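# Move red plate from tray onto table inside tape

## Task

Lift the red plate out of the tray and set it down on the table so that no part of it extends beyond the yellow tape outline. All other plates must remain inside the tray, with none resting on or hanging over a tray wall, and the tray must be left as it started; each of these that fails counts against the result. Anything that stays in place only because the robot is holding it does not count. At the end, release the plate and move the tool away.

## Robot and tools

ROBOT. A single arm with seven joints (waist, shoulder, upper arm roll, elbow, forearm roll, wrist pitch, wrist roll) and a vacuum suction cup instead of fingers. The controlled point is the cup point: the centre of the cup rim when nothing touches it. The cup faces along the cup point's own +z axis. About 7 cm behind the rim the tool widens to roughly 8 cm sideways (body and wrist camera), so leave room around it.

FRAME. Everything is in the scene frame: origin on the table top directly under the arm base, +z up, +y to the left when facing along +x. Positions are in metres, orientations are quaternions written w first (qw, qx, qy, qz). The base may be slightly tilted, and the reported cup position gets less accurate at long reach.

THE ROW. Every motion command uses a row of 8 numbers: x, y, z, qw, qx, qy, qz, suction. The first seven form an absolute target pose for the cup point in the scene frame (not an offset). The eighth is the suction level in [-1, 1]: 1 means full vacuum (about 55 kPa below ambient), a smaller value asks for that fraction, and 0.05 or less switches it off. Suction keeps its last value until changed. To hold an orientation, repeat the same quaternion in every row rather than copying the slightly drifted one from the last result.

TOOLS.
execute_actions(actions): actions is a list of actions; each action is a list of 1 to 15 rows (one row per 1/30 s control step); a short action repeats its last row until 15 steps pass. An empty list just returns the current state and images. An action is rejected if any target lies more than 0.6 m from the cup point's starting position along any of the cup point's current axes. If any action is malformed, or the first one fails that check, nothing runs. Each control step the commanded pose is clipped to within 70 mm and 16 degrees of the measured pose, so far targets need several actions; after an action the arm only continues to the last clipped pose. Position is favoured over orientation when both cannot be met.
move(target, speed, blocking): target is one 8-number row (absolute pose plus suction, suction applied at the start). The cup point follows a straight path there. speed is the path's top speed in m/s, 0.002 to 0.5 (default 0.25); turning rate is capped at twice that in rad/s. Paths last 0.5 to 10 s and stop short if longer. The path does not avoid obstacles; the real cup can lag, drift, or overshoot the speed, especially with the arm nearly straight. Faster contact and targets deeper past a contact mean harder pushes. blocking=false returns after 0.5 s while the arm keeps going; then use wait or stop before sending new rows or moves.
wait(seconds): 0 to 10 s, the arm holds its last command; returns early if a running move finishes.
stop(): brakes a running move; needs stopping distance, more at speed. Suction is unaffected.
zoom_image(camera, region): camera is cam_head_left (896x504), cam_head_right (896x504) or cam_wrist (504x504); region is [x0, y0, x1, y1] in pixels from the top-left, at most 504 by 504.
finished_scene(scene): ends the current scene, passing its number; irreversible. Only call it once the goal holds without the robot.

RESULTS. Each result gives the cup point pose and velocities, suction_measured and part_present, plus images. Calls that ran rows list cup positions at some steps; HELD marks a step whose row was partly blocked. "Hand target" is the pose the controller is heading for. A "pose unreachable" line means the clearance check (which treats the base mount as arm) altered or blocked the command. A move adds a "move:" line: done (stopped near target), off_target, moving, held (last step blocked) or fault, along with the limits that acted (paced: pose clipped; held: some steps blocked, after which the arm may surge faster than speed) and the remaining distance to the target. MOTOR HOT appears from 65 C; at 80 C an OVER-TEMPERATURE FAULT brakes the arm until it cools.

GRIPPING. Switch suction on and press the 29 mm rim flat onto a smooth area of the plate so it seals all round; avoid edges, holes and seams. suction_measured near 0 means no seal; a tight seal settles up to 0.15 under the command and may sag by 0.04 before the pump resumes. part_present goes to 1 at 0.50 and back to 0 under 0.45. Under vacuum the cup shortens, so the held plate sits up to about 10 mm nearer the tool. Vacuum alone can lift a plate off its support. To release, set the plate down on the table first, then turn suction off, then lift at least 15 mm. If the cup seals to the table it pins the tool; switch suction off.

JOINTS AND LIMITS. Ranges in rad: waist and both rolls +-6.283, shoulder -2.059 to 2.094, elbow -0.192 to 3.927, wrist pitch -1.693 to 3.142, forearm and wrist roll +-6.283. Load limits in N m: waist 44, shoulder 44, upper arm roll 26.4, elbow 26.4, forearm roll 26.4, wrist pitch 17.6, wrist roll 17.6. Reaching one causes a torque fault: the arm backs off, freezes 10 s and drops the rest of the call.

AVOID. Dropping the plate, slamming or pressing hard into the tray or table, dragging other plates onto tray walls, shifting the tray, and anything leaving the table (that fails outright). Loose objects may occasionally get nudged. The robot keeps holding its last command while you think, and holding a load heats the motors, so keep carried phases short.

Each tool is called after "Request:" by a JSON object that holds its "api" and its "payload", one argument or row to a line.

## Session

I'll start by getting the current state and camera images.

Request:
{"api": "execute_actions", "payload": {
  "actions": []
}}

Scene clock: 0.00 s.
end_effector_position=(+0.3977, -0.0114, +0.3772) suction_measured=0.00 part_present=0 end_effector_quat_wxyz=(+0.002, +0.017, +1.000, +0.000) end_effector_velocity=(-0.000, -0.000, -0.000) end_effector_angular_velocity=(+0.000, +0.000, +0.001)
Joint positions: [-0.003 -0.25   0.001  0.919  0.002  1.171  2.358]
Joint velocities: [-0.    -0.    -0.    -0.     0.     0.    -0.001]
Hand target: +0.398, -0.011, +0.377; +0.002, +0.017, +1.000, +0.000

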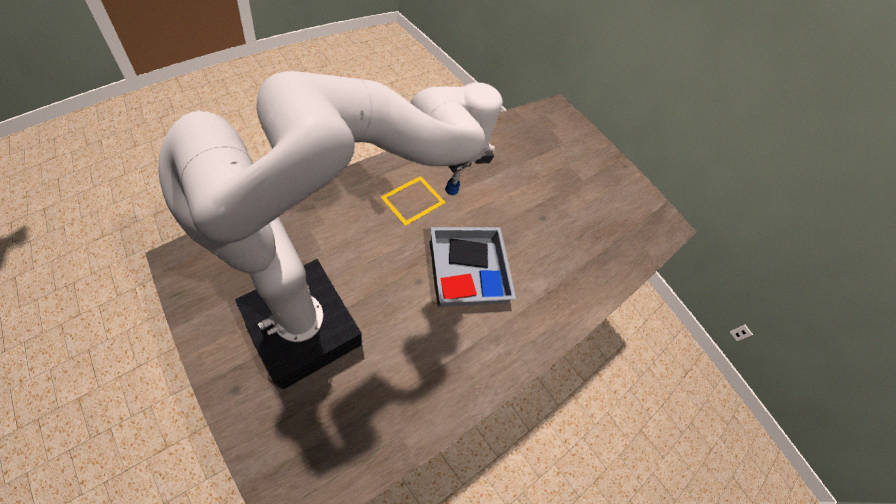

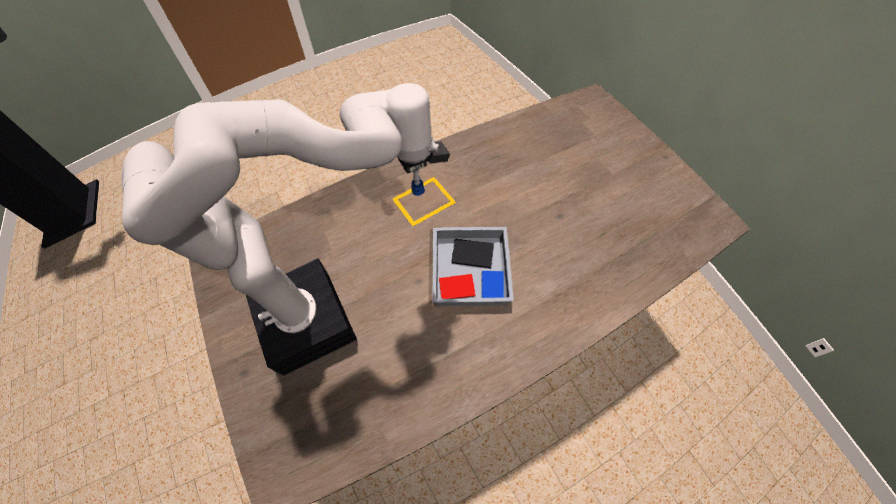

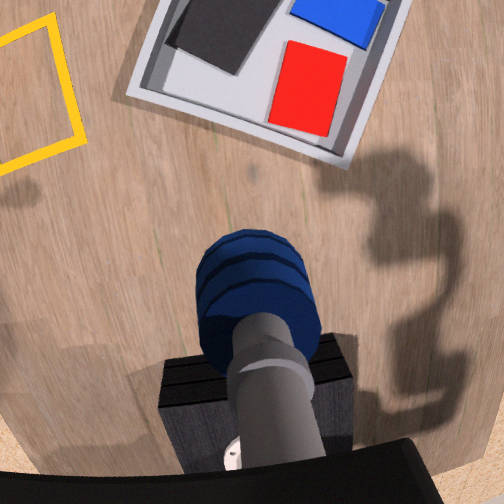

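Request:
{"api": "zoom_image", "payload": {
  "camera": "cam_wrist",
  "region": [0, 0, 504, 252]
}}

Request:
{"api": "zoom_image", "payload": {
  "camera": "cam_head_left",
  "region": [360, 150, 560, 330]
}}

Request:
{"api": "zoom_image", "payload": {
  "camera": "cam_head_right",
  "region": [360, 150, 560, 330]
}}

Region (0, 0, 504, 252) of cam_wrist's 504x504 image, scaled by 1.000.

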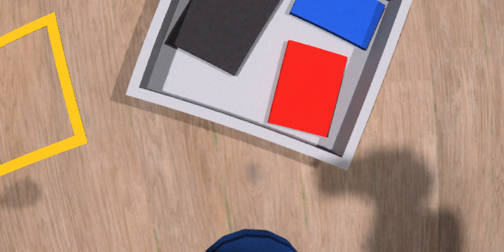

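Region (360, 150, 560, 330) of cam_head_left's 896x504 image, scaled by 2.520, with more detail than that image has; it fills the top 454 rows of this view, and the rest is white.

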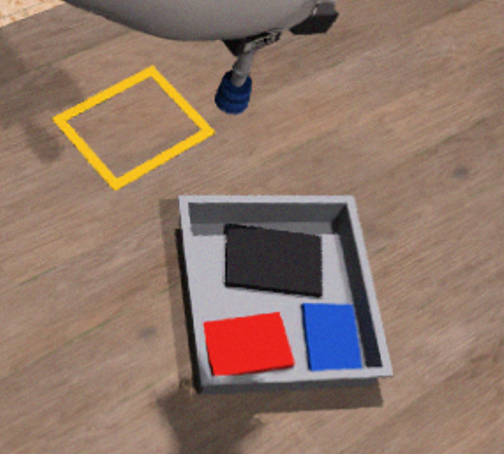

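Region (360, 150, 560, 330) of cam_head_right's 896x504 image, scaled by 2.520, with more detail than that image has; it fills the top 454 rows of this view, and the rest is white.

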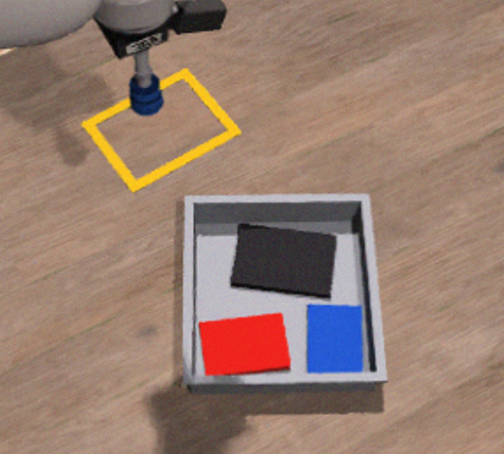

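Request:
{"api": "move", "payload": {
  "target": [0.50, -0.07, 0.25, 0.0, 0.0, 1.0, 0.0, -1],
  "speed": 0.25
}}

Scene clock: 1.80 s.
end_effector_position=(+0.5000, -0.0702, +0.2507) suction_measured=0.00 part_present=0 end_effector_quat_wxyz=(+0.001, +0.000, +1.000, +0.000) end_effector_velocity=(-0.003, -0.001, -0.006) end_effector_angular_velocity=(+0.001, +0.012, -0.001)
Joint positions: [-0.058  0.241 -0.056  1.1    0.019  0.864  2.203]
Joint velocities: [-0.001  0.008 -0.    -0.004  0.     0.    -0.001]
Hand target: +0.500, -0.070, +0.250; +0.000, +0.000, +1.000, +0.000
Off the commanded pose: 0.001 m, 0 deg.
move: done

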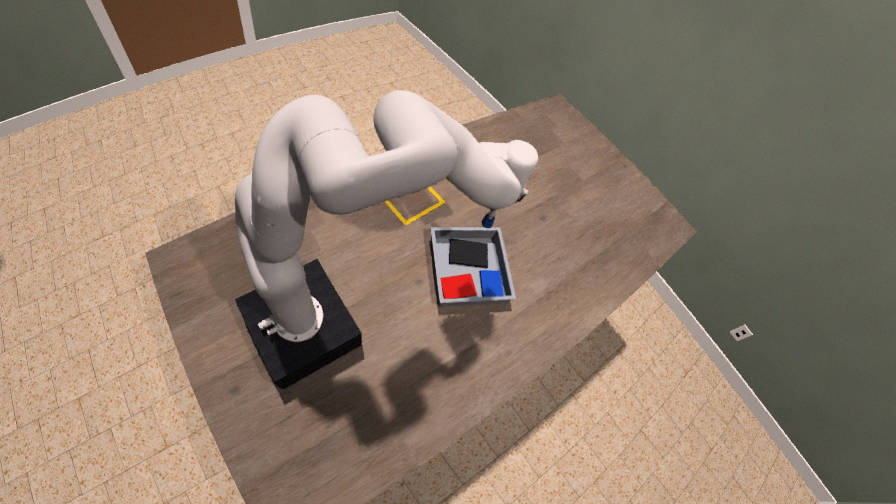

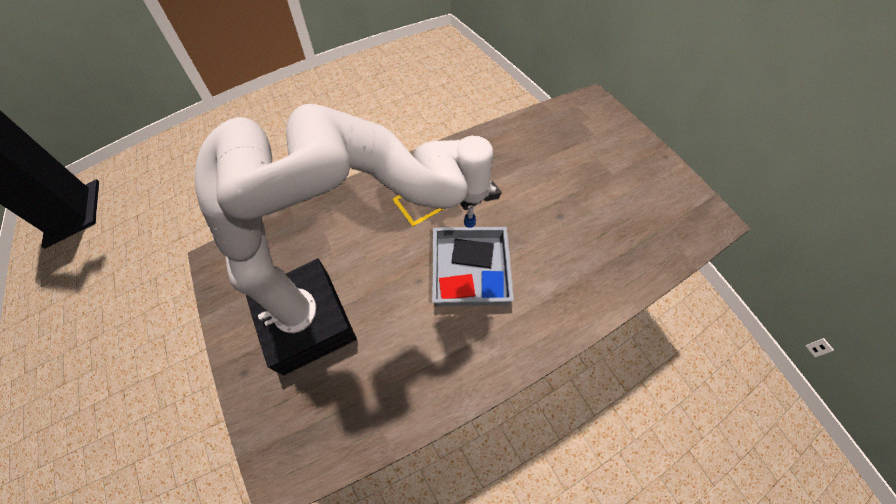

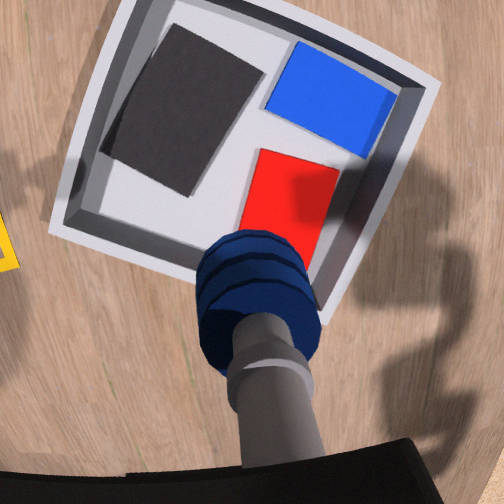

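Request:
{"api": "move", "payload": {
  "target": [0.45, -0.106, 0.12, 0.0, 0.0, 1.0, 0.0, -1],
  "speed": 0.25
}}

Scene clock: 6.60 s.
end_effector_position=(+0.4504, -0.1059, +0.1207) suction_measured=0.00 part_present=0 end_effector_quat_wxyz=(+0.001, +0.000, +1.000, -0.000) end_effector_velocity=(-0.005, -0.001, -0.005) end_effector_angular_velocity=(+0.002, +0.012, -0.003)
Joint positions: [-0.127  0.408 -0.071  0.875  0.062  0.473  2.081]
Joint velocities: [-0.003  0.005 -0.001 -0.007  0.    -0.    -0.001]
Hand target: +0.450, -0.106, +0.120; +0.000, +0.000, +1.000, -0.000
Off the commanded pose: 0.001 m, 0 deg.
move: done

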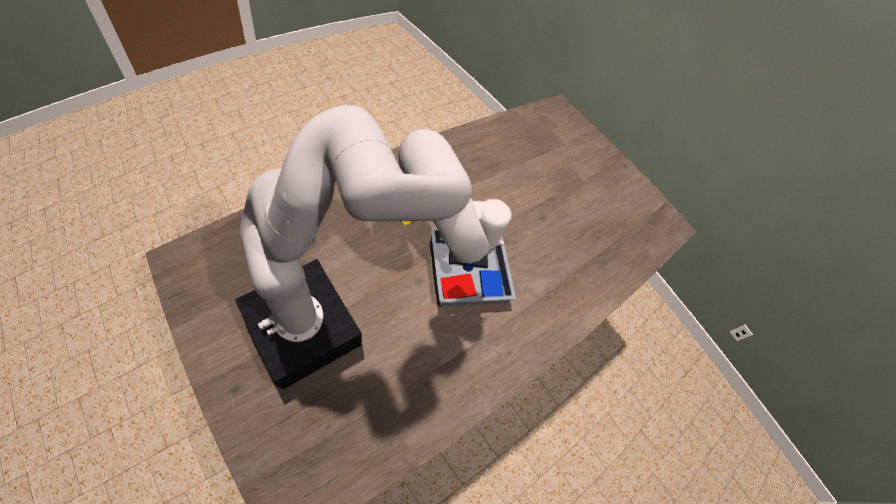

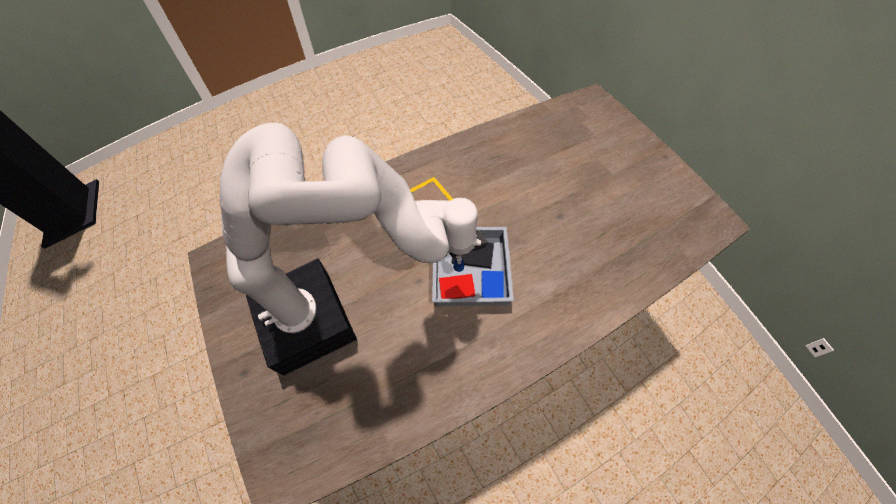

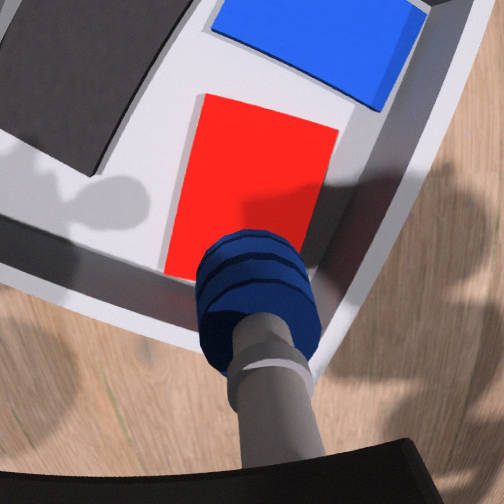

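Request:
{"api": "move", "payload": {
  "target": [0.443, -0.106, 0.04, 0.0, 0.0, 1.0, 0.0, 1],
  "speed": 0.15
}}

Scene clock: 9.00 s.
end_effector_position=(+0.4433, -0.1061, +0.0405) suction_measured=0.00 part_present=0 end_effector_quat_wxyz=(+0.000, +0.000, +1.000, -0.000) end_effector_velocity=(-0.004, +0.001, -0.003) end_effector_angular_velocity=(+0.002, +0.008, +0.001)
Joint positions: [-0.151  0.627 -0.043  0.898  0.094  0.277  2.052]
Joint velocities: [ 0.     0.005  0.001 -0.004  0.    -0.    -0.   ]
Hand target: +0.443, -0.106, +0.040; -0.000, +0.000, +1.000, -0.000
Off the commanded pose: 0.001 m, 0 deg.
move: done

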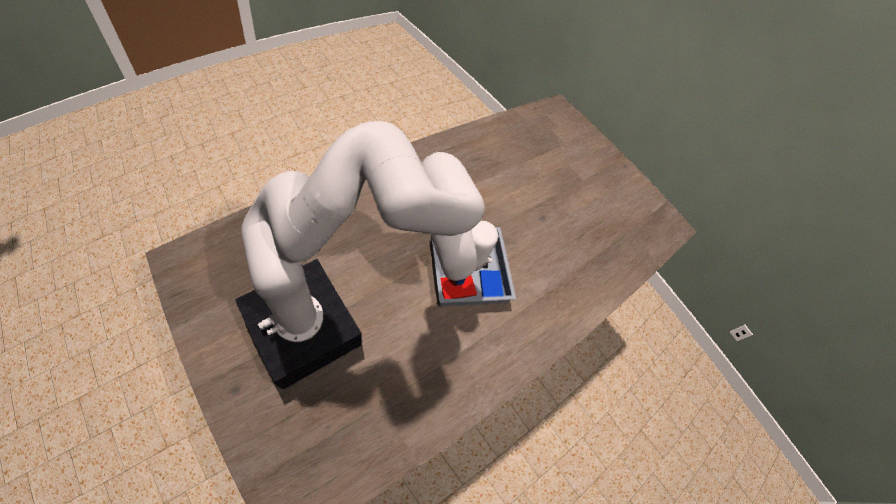

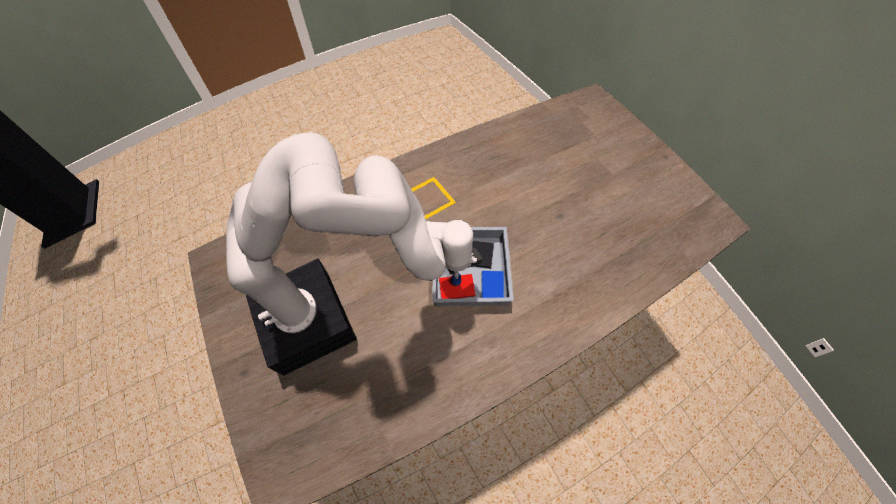

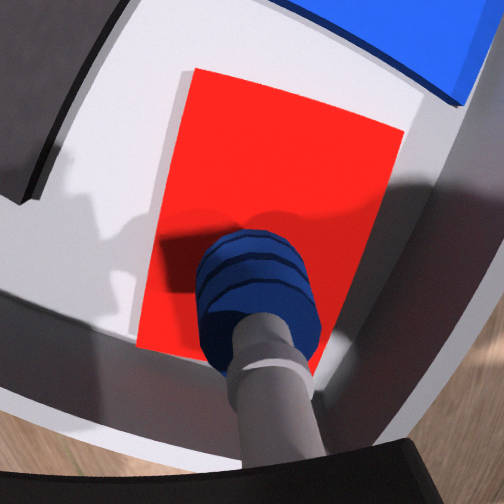

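Request:
{"api": "move", "payload": {
  "target": [0.443, -0.110, 0.02, 0.0, 0.0, 1.0, 0.0, 1],
  "speed": 0.04
}}

Scene clock: 10.03 s.
end_effector_position=(+0.4431, -0.1100, +0.0202) suction_measured=0.00 part_present=0 end_effector_quat_wxyz=(+0.000, -0.000, +1.000, -0.000) end_effector_velocity=(+0.001, -0.000, +0.001) end_effector_angular_velocity=(-0.000, -0.003, -0.000)
Joint positions: [-0.166  0.691 -0.036  0.924  0.097  0.24   2.04 ]
Joint velocities: [-0.001 -0.     0.     0.002  0.    -0.001 -0.   ]
Hand target: +0.443, -0.110, +0.020; +0.000, +0.000, +1.000, -0.000
Off the commanded pose: 0.000 m, 0 deg.
move: done

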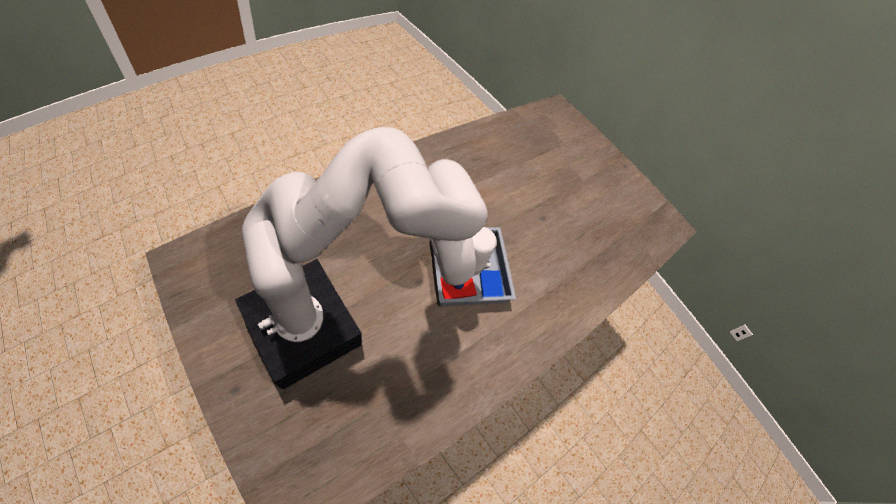

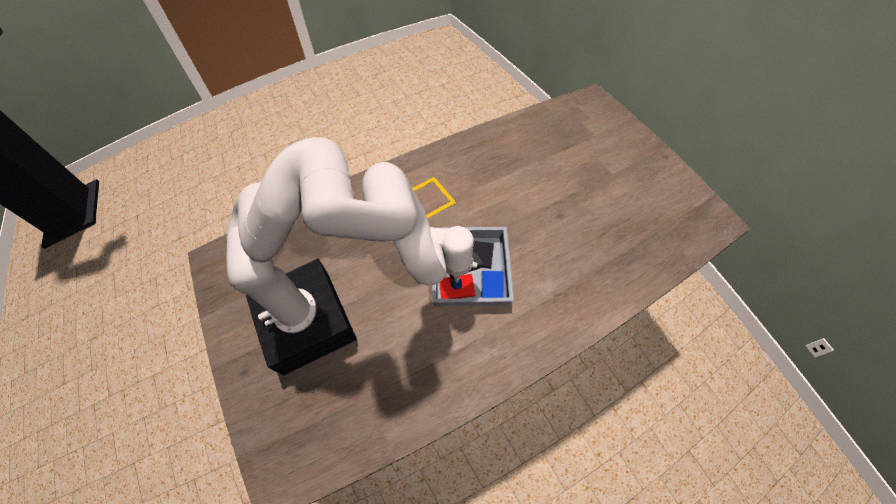

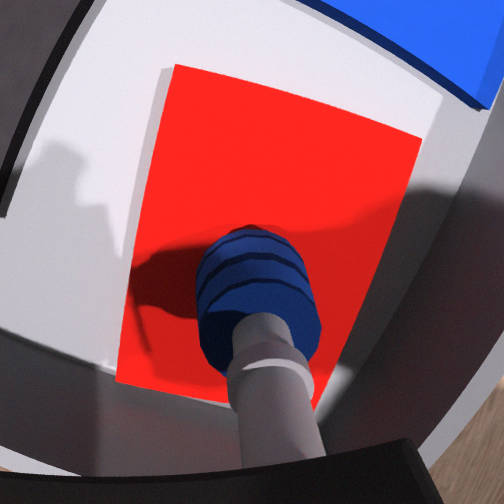

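Request:
{"api": "move", "payload": {
  "target": [0.443, -0.110, 0.011, 0.0, 0.0, 1.0, 0.0, 1],
  "speed": 0.02
}}

Scene clock: 10.77 s.
end_effector_position=(+0.4429, -0.1100, +0.0110) suction_measured=0.41 part_present=0 end_effector_quat_wxyz=(-0.000, +0.000, +1.000, +0.000) end_effector_velocity=(+0.003, -0.001, +0.001) end_effector_angular_velocity=(-0.001, -0.006, +0.001)
Joint positions: [-0.168  0.719 -0.032  0.935  0.099  0.223  2.039]
Joint velocities: [-0.    -0.001  0.     0.003  0.    -0.002 -0.001]
Hand target: +0.443, -0.110, +0.011; -0.000, +0.000, +1.000, -0.000
Off the commanded pose: 0.000 m, 0 deg.
move: done

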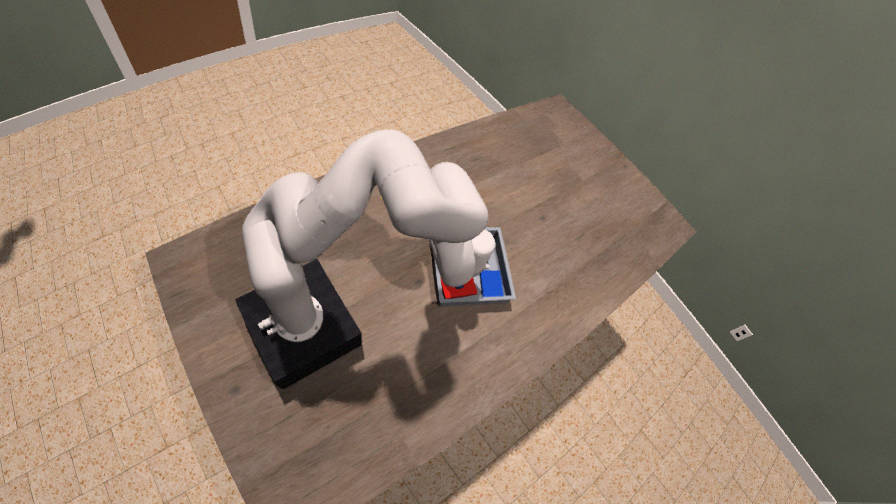

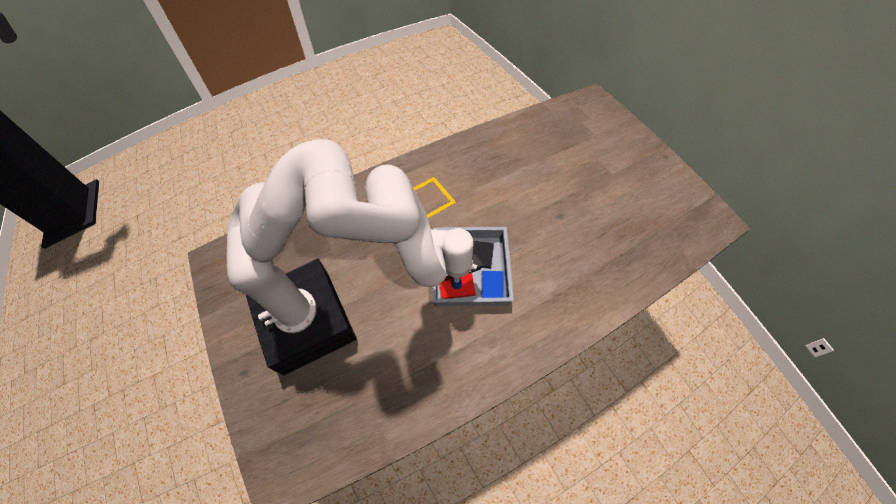

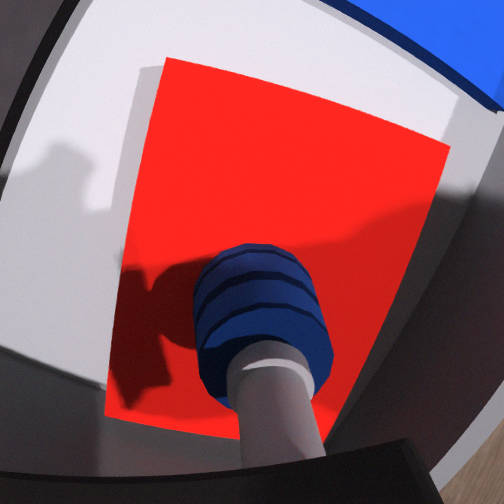

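Request:
{"api": "move", "payload": {
  "target": [0.443, -0.110, 0.09, 0.0, 0.0, 1.0, 0.0, 1],
  "speed": 0.12
}}

Scene clock: 13.33 s.
end_effector_position=(+0.4427, -0.1099, +0.0895) suction_measured=0.99 part_present=1 end_effector_quat_wxyz=(-0.001, -0.000, +1.000, +0.000) end_effector_velocity=(+0.003, -0.001, +0.003) end_effector_angular_velocity=(-0.002, -0.007, +0.000)
Joint positions: [-0.146  0.482 -0.061  0.863  0.076  0.39   2.057]
Joint velocities: [ 0.001 -0.004 -0.001  0.003 -0.     0.    -0.   ]
Hand target: +0.443, -0.110, +0.090; +0.000, -0.000, +1.000, +0.000
Off the commanded pose: 0.001 m, 0 deg.
move: done

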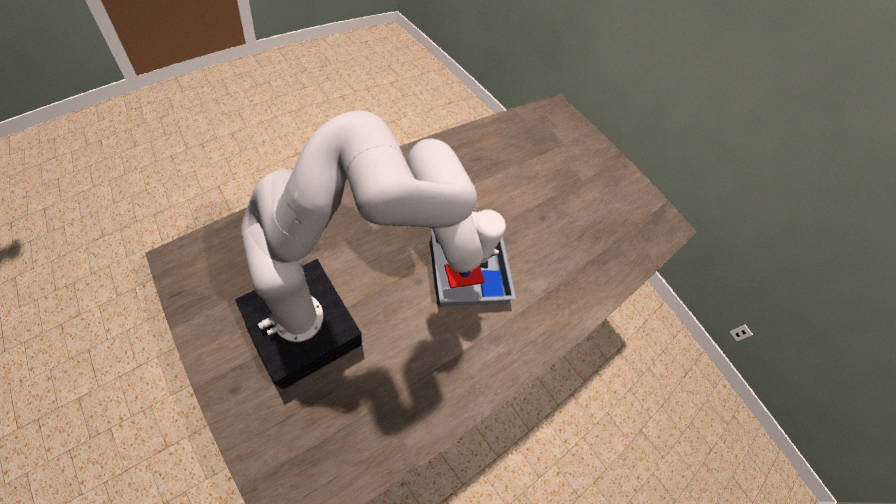

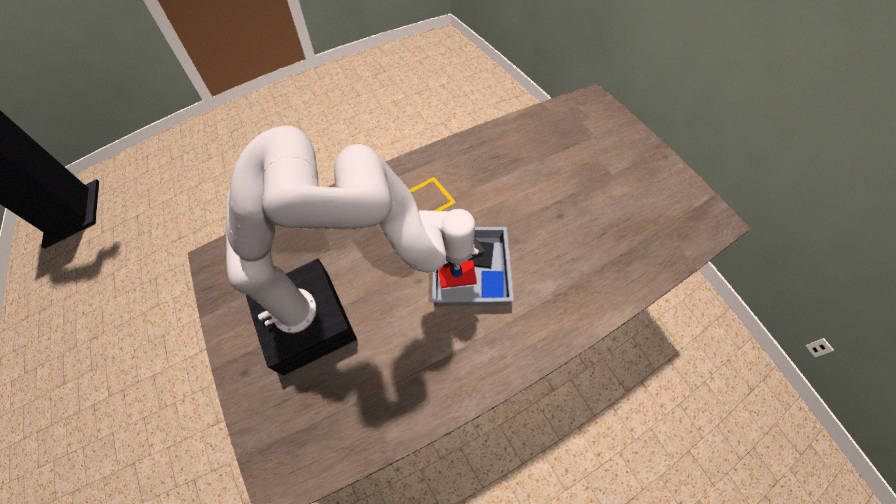

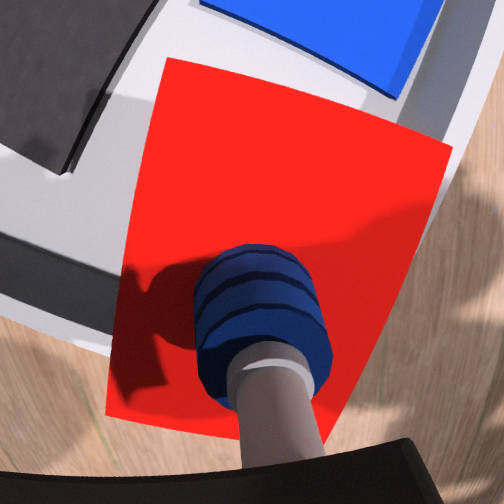

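Request:
{"api": "move", "payload": {
  "target": [0.505, 0.235, 0.09, 0.0, -0.1478, 0.9890, 0.0, 1],
  "speed": 0.2,
  "blocking": false
}}

Request:
{"api": "wait", "payload": {
  "seconds": 0.5
}}

Request:
{"api": "wait", "payload": {
  "seconds": 0.25
}}

Request:
{"api": "wait", "payload": {
  "seconds": 0.25
}}

Request:
{"api": "wait", "payload": {
  "seconds": 2
}}

Scene clock: 14.87 s.
end_effector_position=(+0.4558, -0.0367, +0.0901) suction_measured=0.98 part_present=1 end_effector_quat_wxyz=(+0.000, -0.032, +0.999, +0.001) end_effector_velocity=(+0.035, +0.193, +0.001) end_effector_angular_velocity=(-0.002, +0.000, +0.164)
Joint positions: [-0.012  0.482 -0.035  0.866  0.051  0.391  2.173]
Joint velocities: [ 0.358  0.035  0.061  0.071 -0.074  0.033  0.317]
Hand target: +0.459, -0.020, +0.090; +0.000, -0.039, +0.999, +0.001
Off the commanded pose: 0.276 m, 13 deg.
move: running

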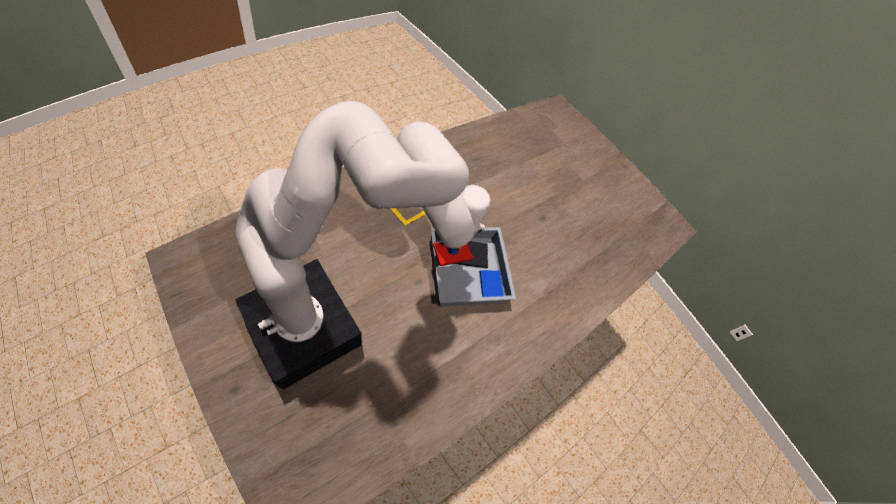

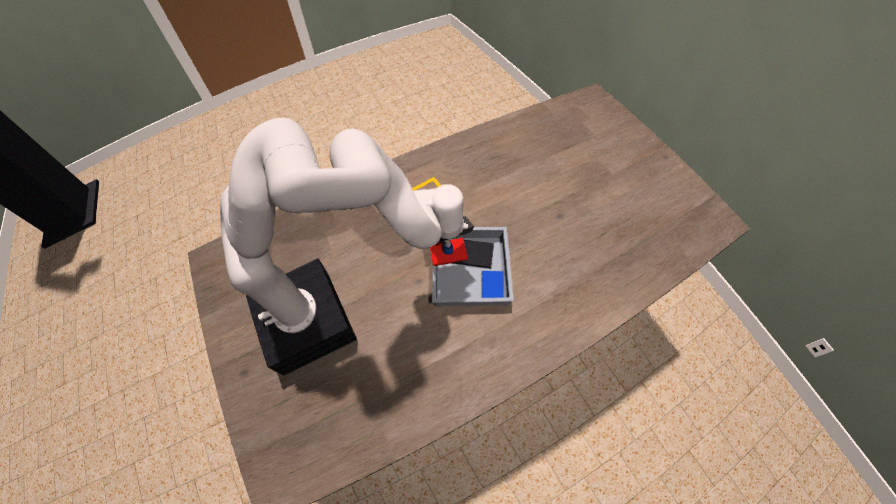

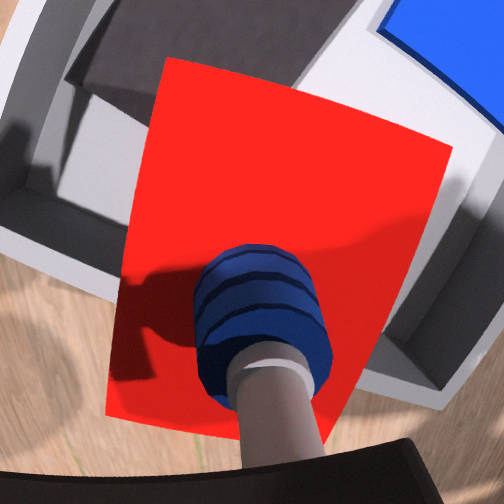

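Scene clock: 15.37 s.
end_effector_position=(+0.4734, +0.0614, +0.0903) suction_measured=0.96 part_present=1 end_effector_quat_wxyz=(+0.000, -0.074, +0.997, +0.000) end_effector_velocity=(+0.035, +0.196, +0.000) end_effector_angular_velocity=(-0.001, +0.000, +0.168)
Joint positions: [ 0.161  0.522 -0.004  0.944  0.012  0.428  2.326]
Joint velocities: [ 0.325  0.123  0.065  0.236 -0.077  0.112  0.285]
Hand target: +0.476, +0.079, +0.090; +0.000, -0.081, +0.997, +0.000
Off the commanded pose: 0.176 m, 9 deg.
earlier move: running
wait: 0.50 s; no rest

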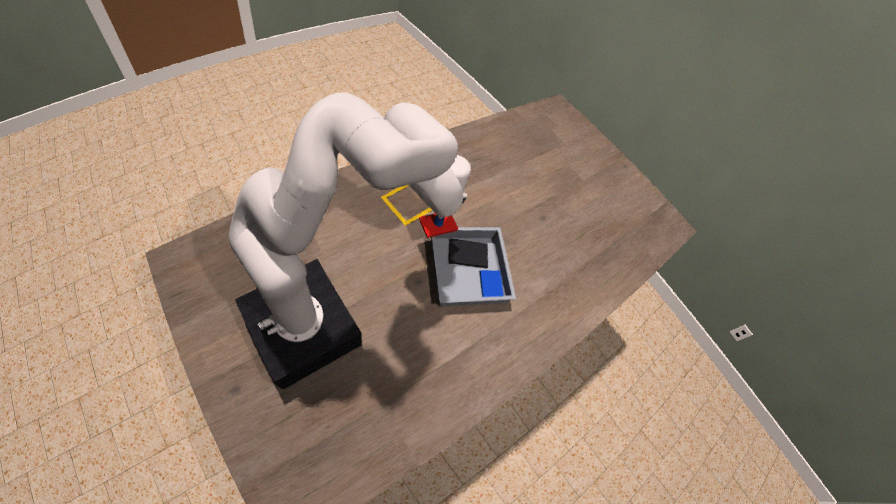

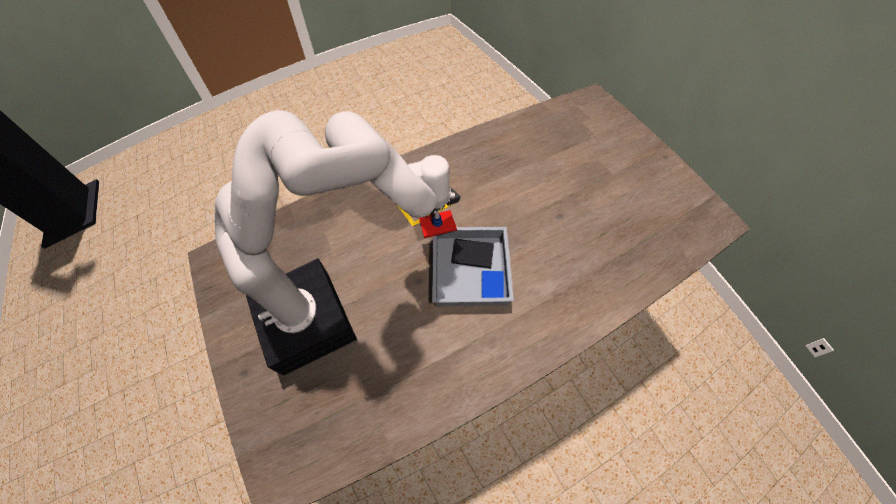

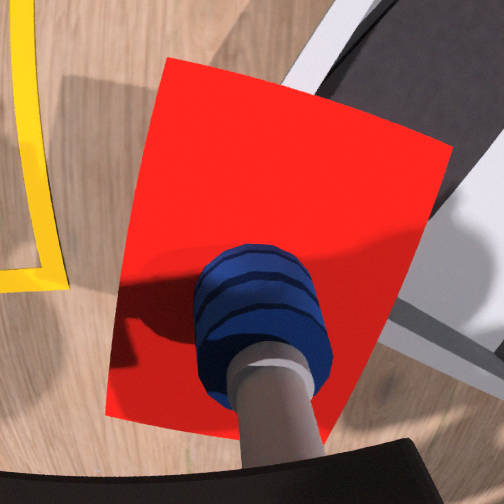

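Scene clock: 15.63 s.
end_effector_position=(+0.4829, +0.1138, +0.0904) suction_measured=0.99 part_present=1 end_effector_quat_wxyz=(+0.000, -0.097, +0.995, +0.000) end_effector_velocity=(+0.035, +0.195, +0.000) end_effector_angular_velocity=(-0.001, +0.000, +0.170)
Joint positions: [ 0.245  0.56   0.014  1.019 -0.008  0.463  2.398]
Joint velocities: [ 0.3    0.168  0.064  0.319 -0.076  0.151  0.25 ]
Hand target: +0.486, +0.131, +0.090; +0.000, -0.104, +0.995, +0.000
Off the commanded pose: 0.123 m, 6 deg.
earlier move: running
wait: 0.27 s; no rest

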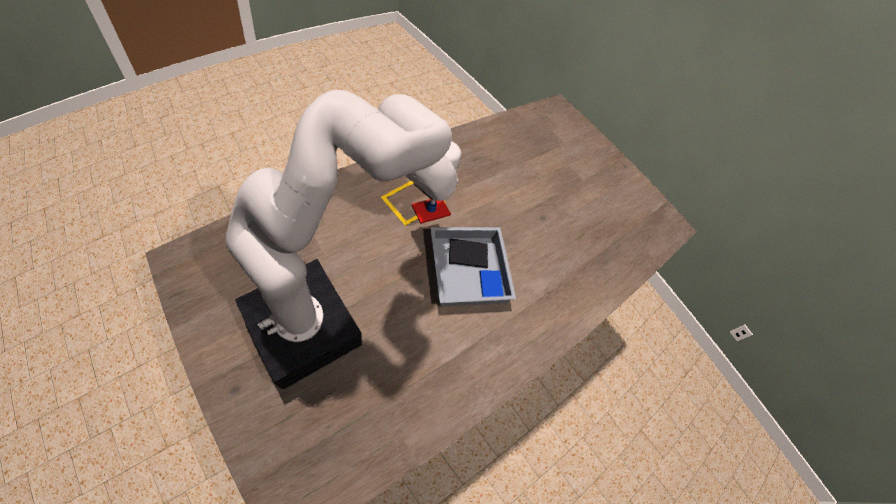

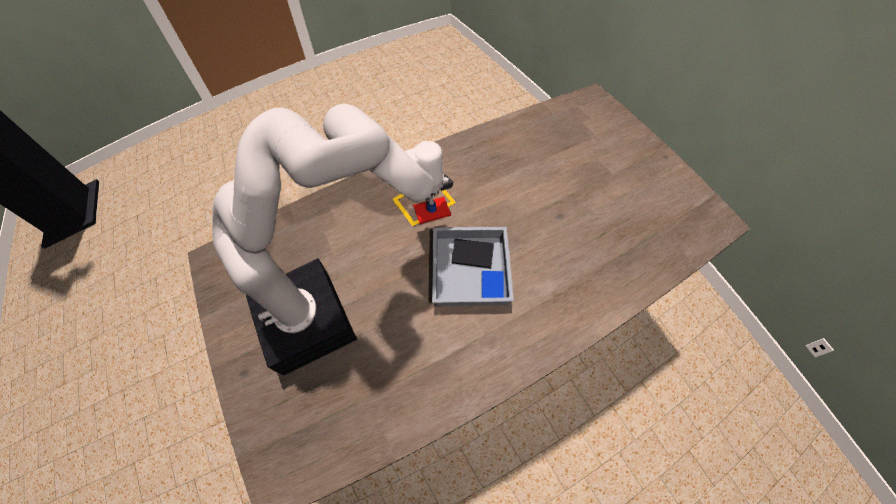

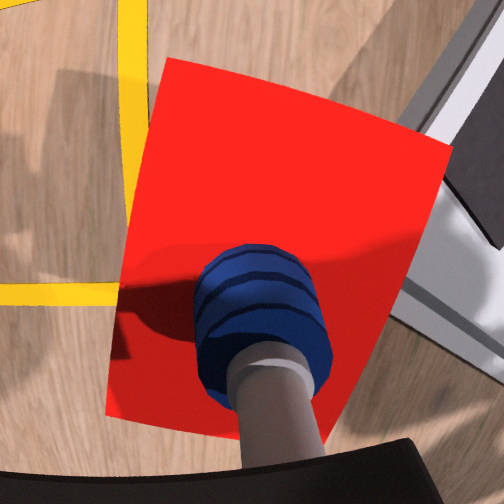

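Scene clock: 15.90 s.
end_effector_position=(+0.4922, +0.1657, +0.0905) suction_measured=0.99 part_present=1 end_effector_quat_wxyz=(+0.000, -0.119, +0.993, +0.000) end_effector_velocity=(+0.035, +0.194, +0.000) end_effector_angular_velocity=(+0.000, -0.001, +0.169)
Joint positions: [ 0.321  0.611  0.031  1.115 -0.028  0.509  2.46 ]
Joint velocities: [ 0.273  0.212  0.063  0.402 -0.073  0.19   0.213]
Hand target: +0.495, +0.183, +0.091; +0.000, -0.126, +0.992, +0.000
Off the commanded pose: 0.071 m, 3 deg.
earlier move: running
wait: 0.27 s; no rest

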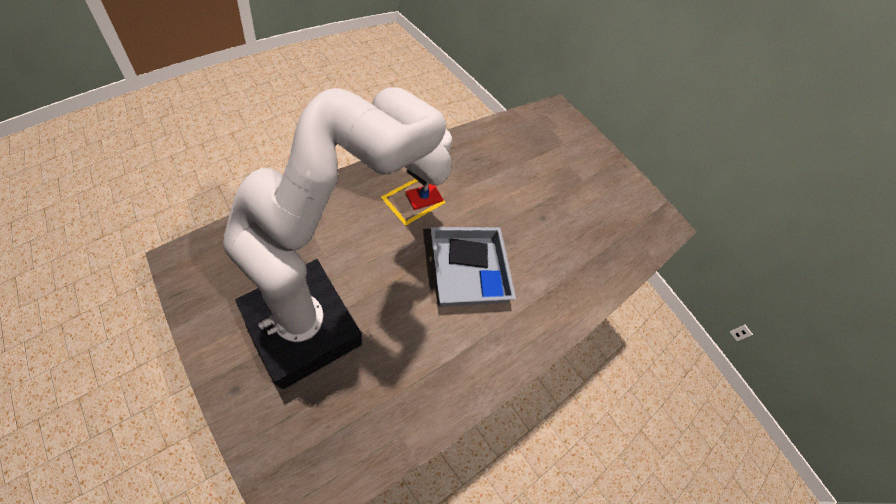

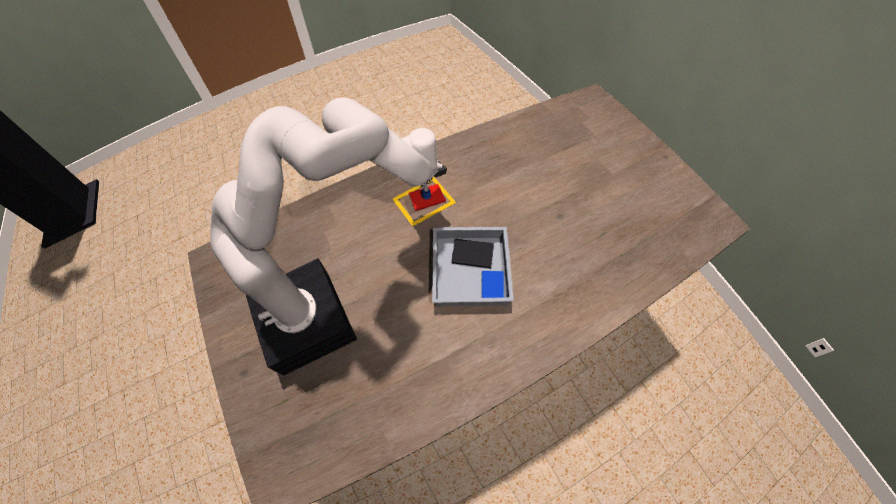

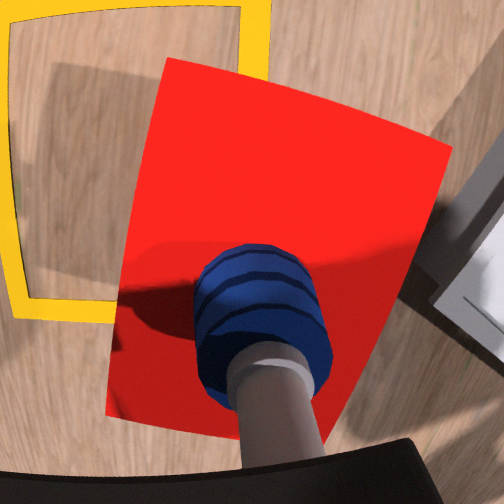

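Scene clock: 16.57 s.
end_effector_position=(+0.5059, +0.2338, +0.0900) suction_measured=0.99 part_present=1 end_effector_quat_wxyz=(-0.001, -0.147, +0.989, -0.001) end_effector_velocity=(-0.003, +0.008, +0.001) end_effector_angular_velocity=(+0.006, +0.001, +0.013)
Joint positions: [ 0.412  0.702  0.051  1.286 -0.053  0.591  2.527]
Joint velocities: [ 0.006  0.001  0.008  0.003  0.     0.001 -0.001]
Hand target: +0.506, +0.234, +0.090; -0.001, -0.148, +0.989, -0.000
Off the commanded pose: 0.002 m, 0 deg.
earlier move: done
wait: 0.67 of 2 s (the move ended)

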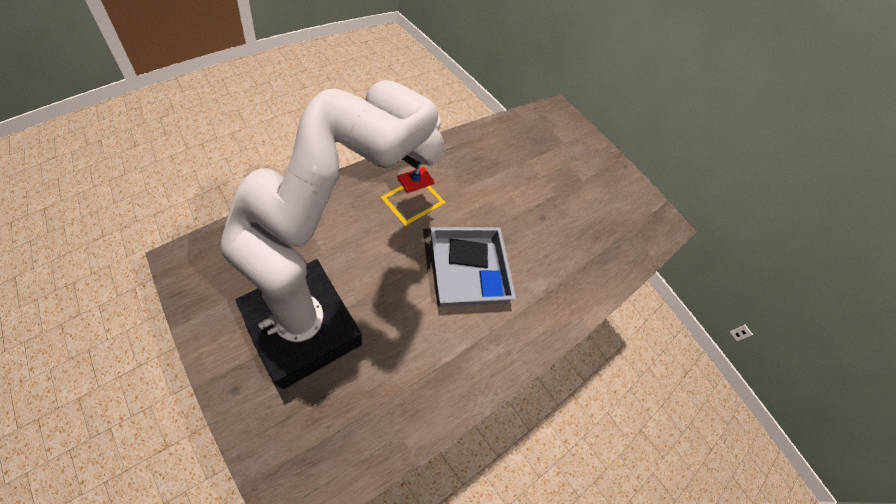

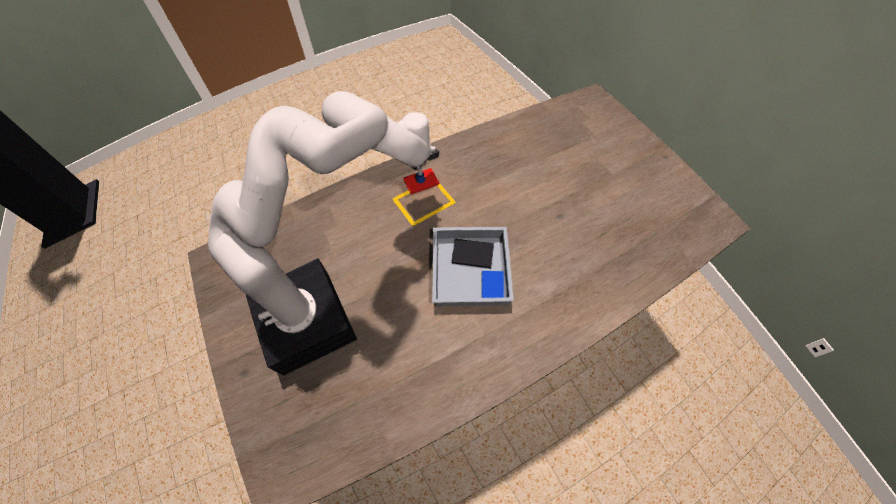

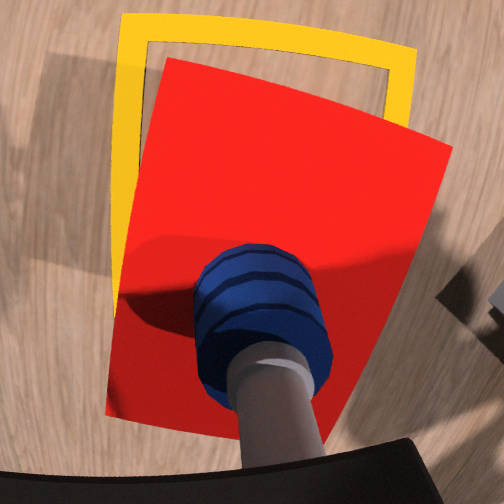

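Request:
{"api": "zoom_image", "payload": {
  "camera": "cam_wrist",
  "region": [90, 0, 470, 190]
}}

Request:
{"api": "zoom_image", "payload": {
  "camera": "cam_head_right",
  "region": [370, 140, 480, 240]
}}

Request:
{"api": "zoom_image", "payload": {
  "camera": "cam_head_left",
  "region": [360, 140, 470, 240]
}}

Region (90, 0, 470, 190) of cam_wrist's 504x504 image, scaled by 1.326, with more detail than that image has.

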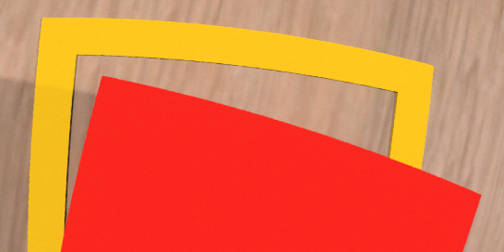

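Region (370, 140, 480, 240) of cam_head_right's 896x504 image, scaled by 4.582, with more detail than that image has; it fills the top 458 rows of this view, and the rest is white.

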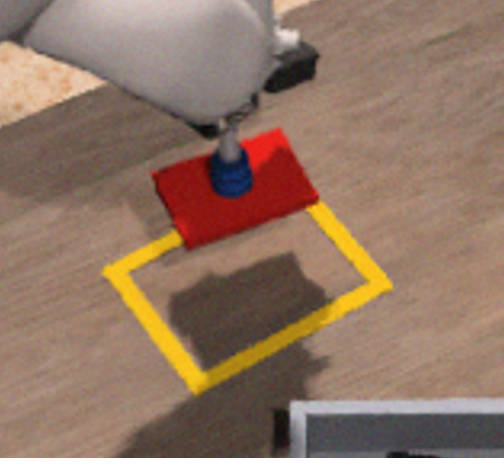

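Region (360, 140, 470, 240) of cam_head_left's 896x504 image, scaled by 4.582, with more detail than that image has; it fills the top 458 rows of this view, and the rest is white.

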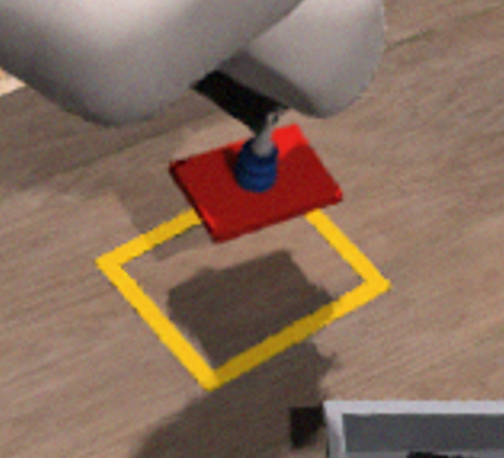

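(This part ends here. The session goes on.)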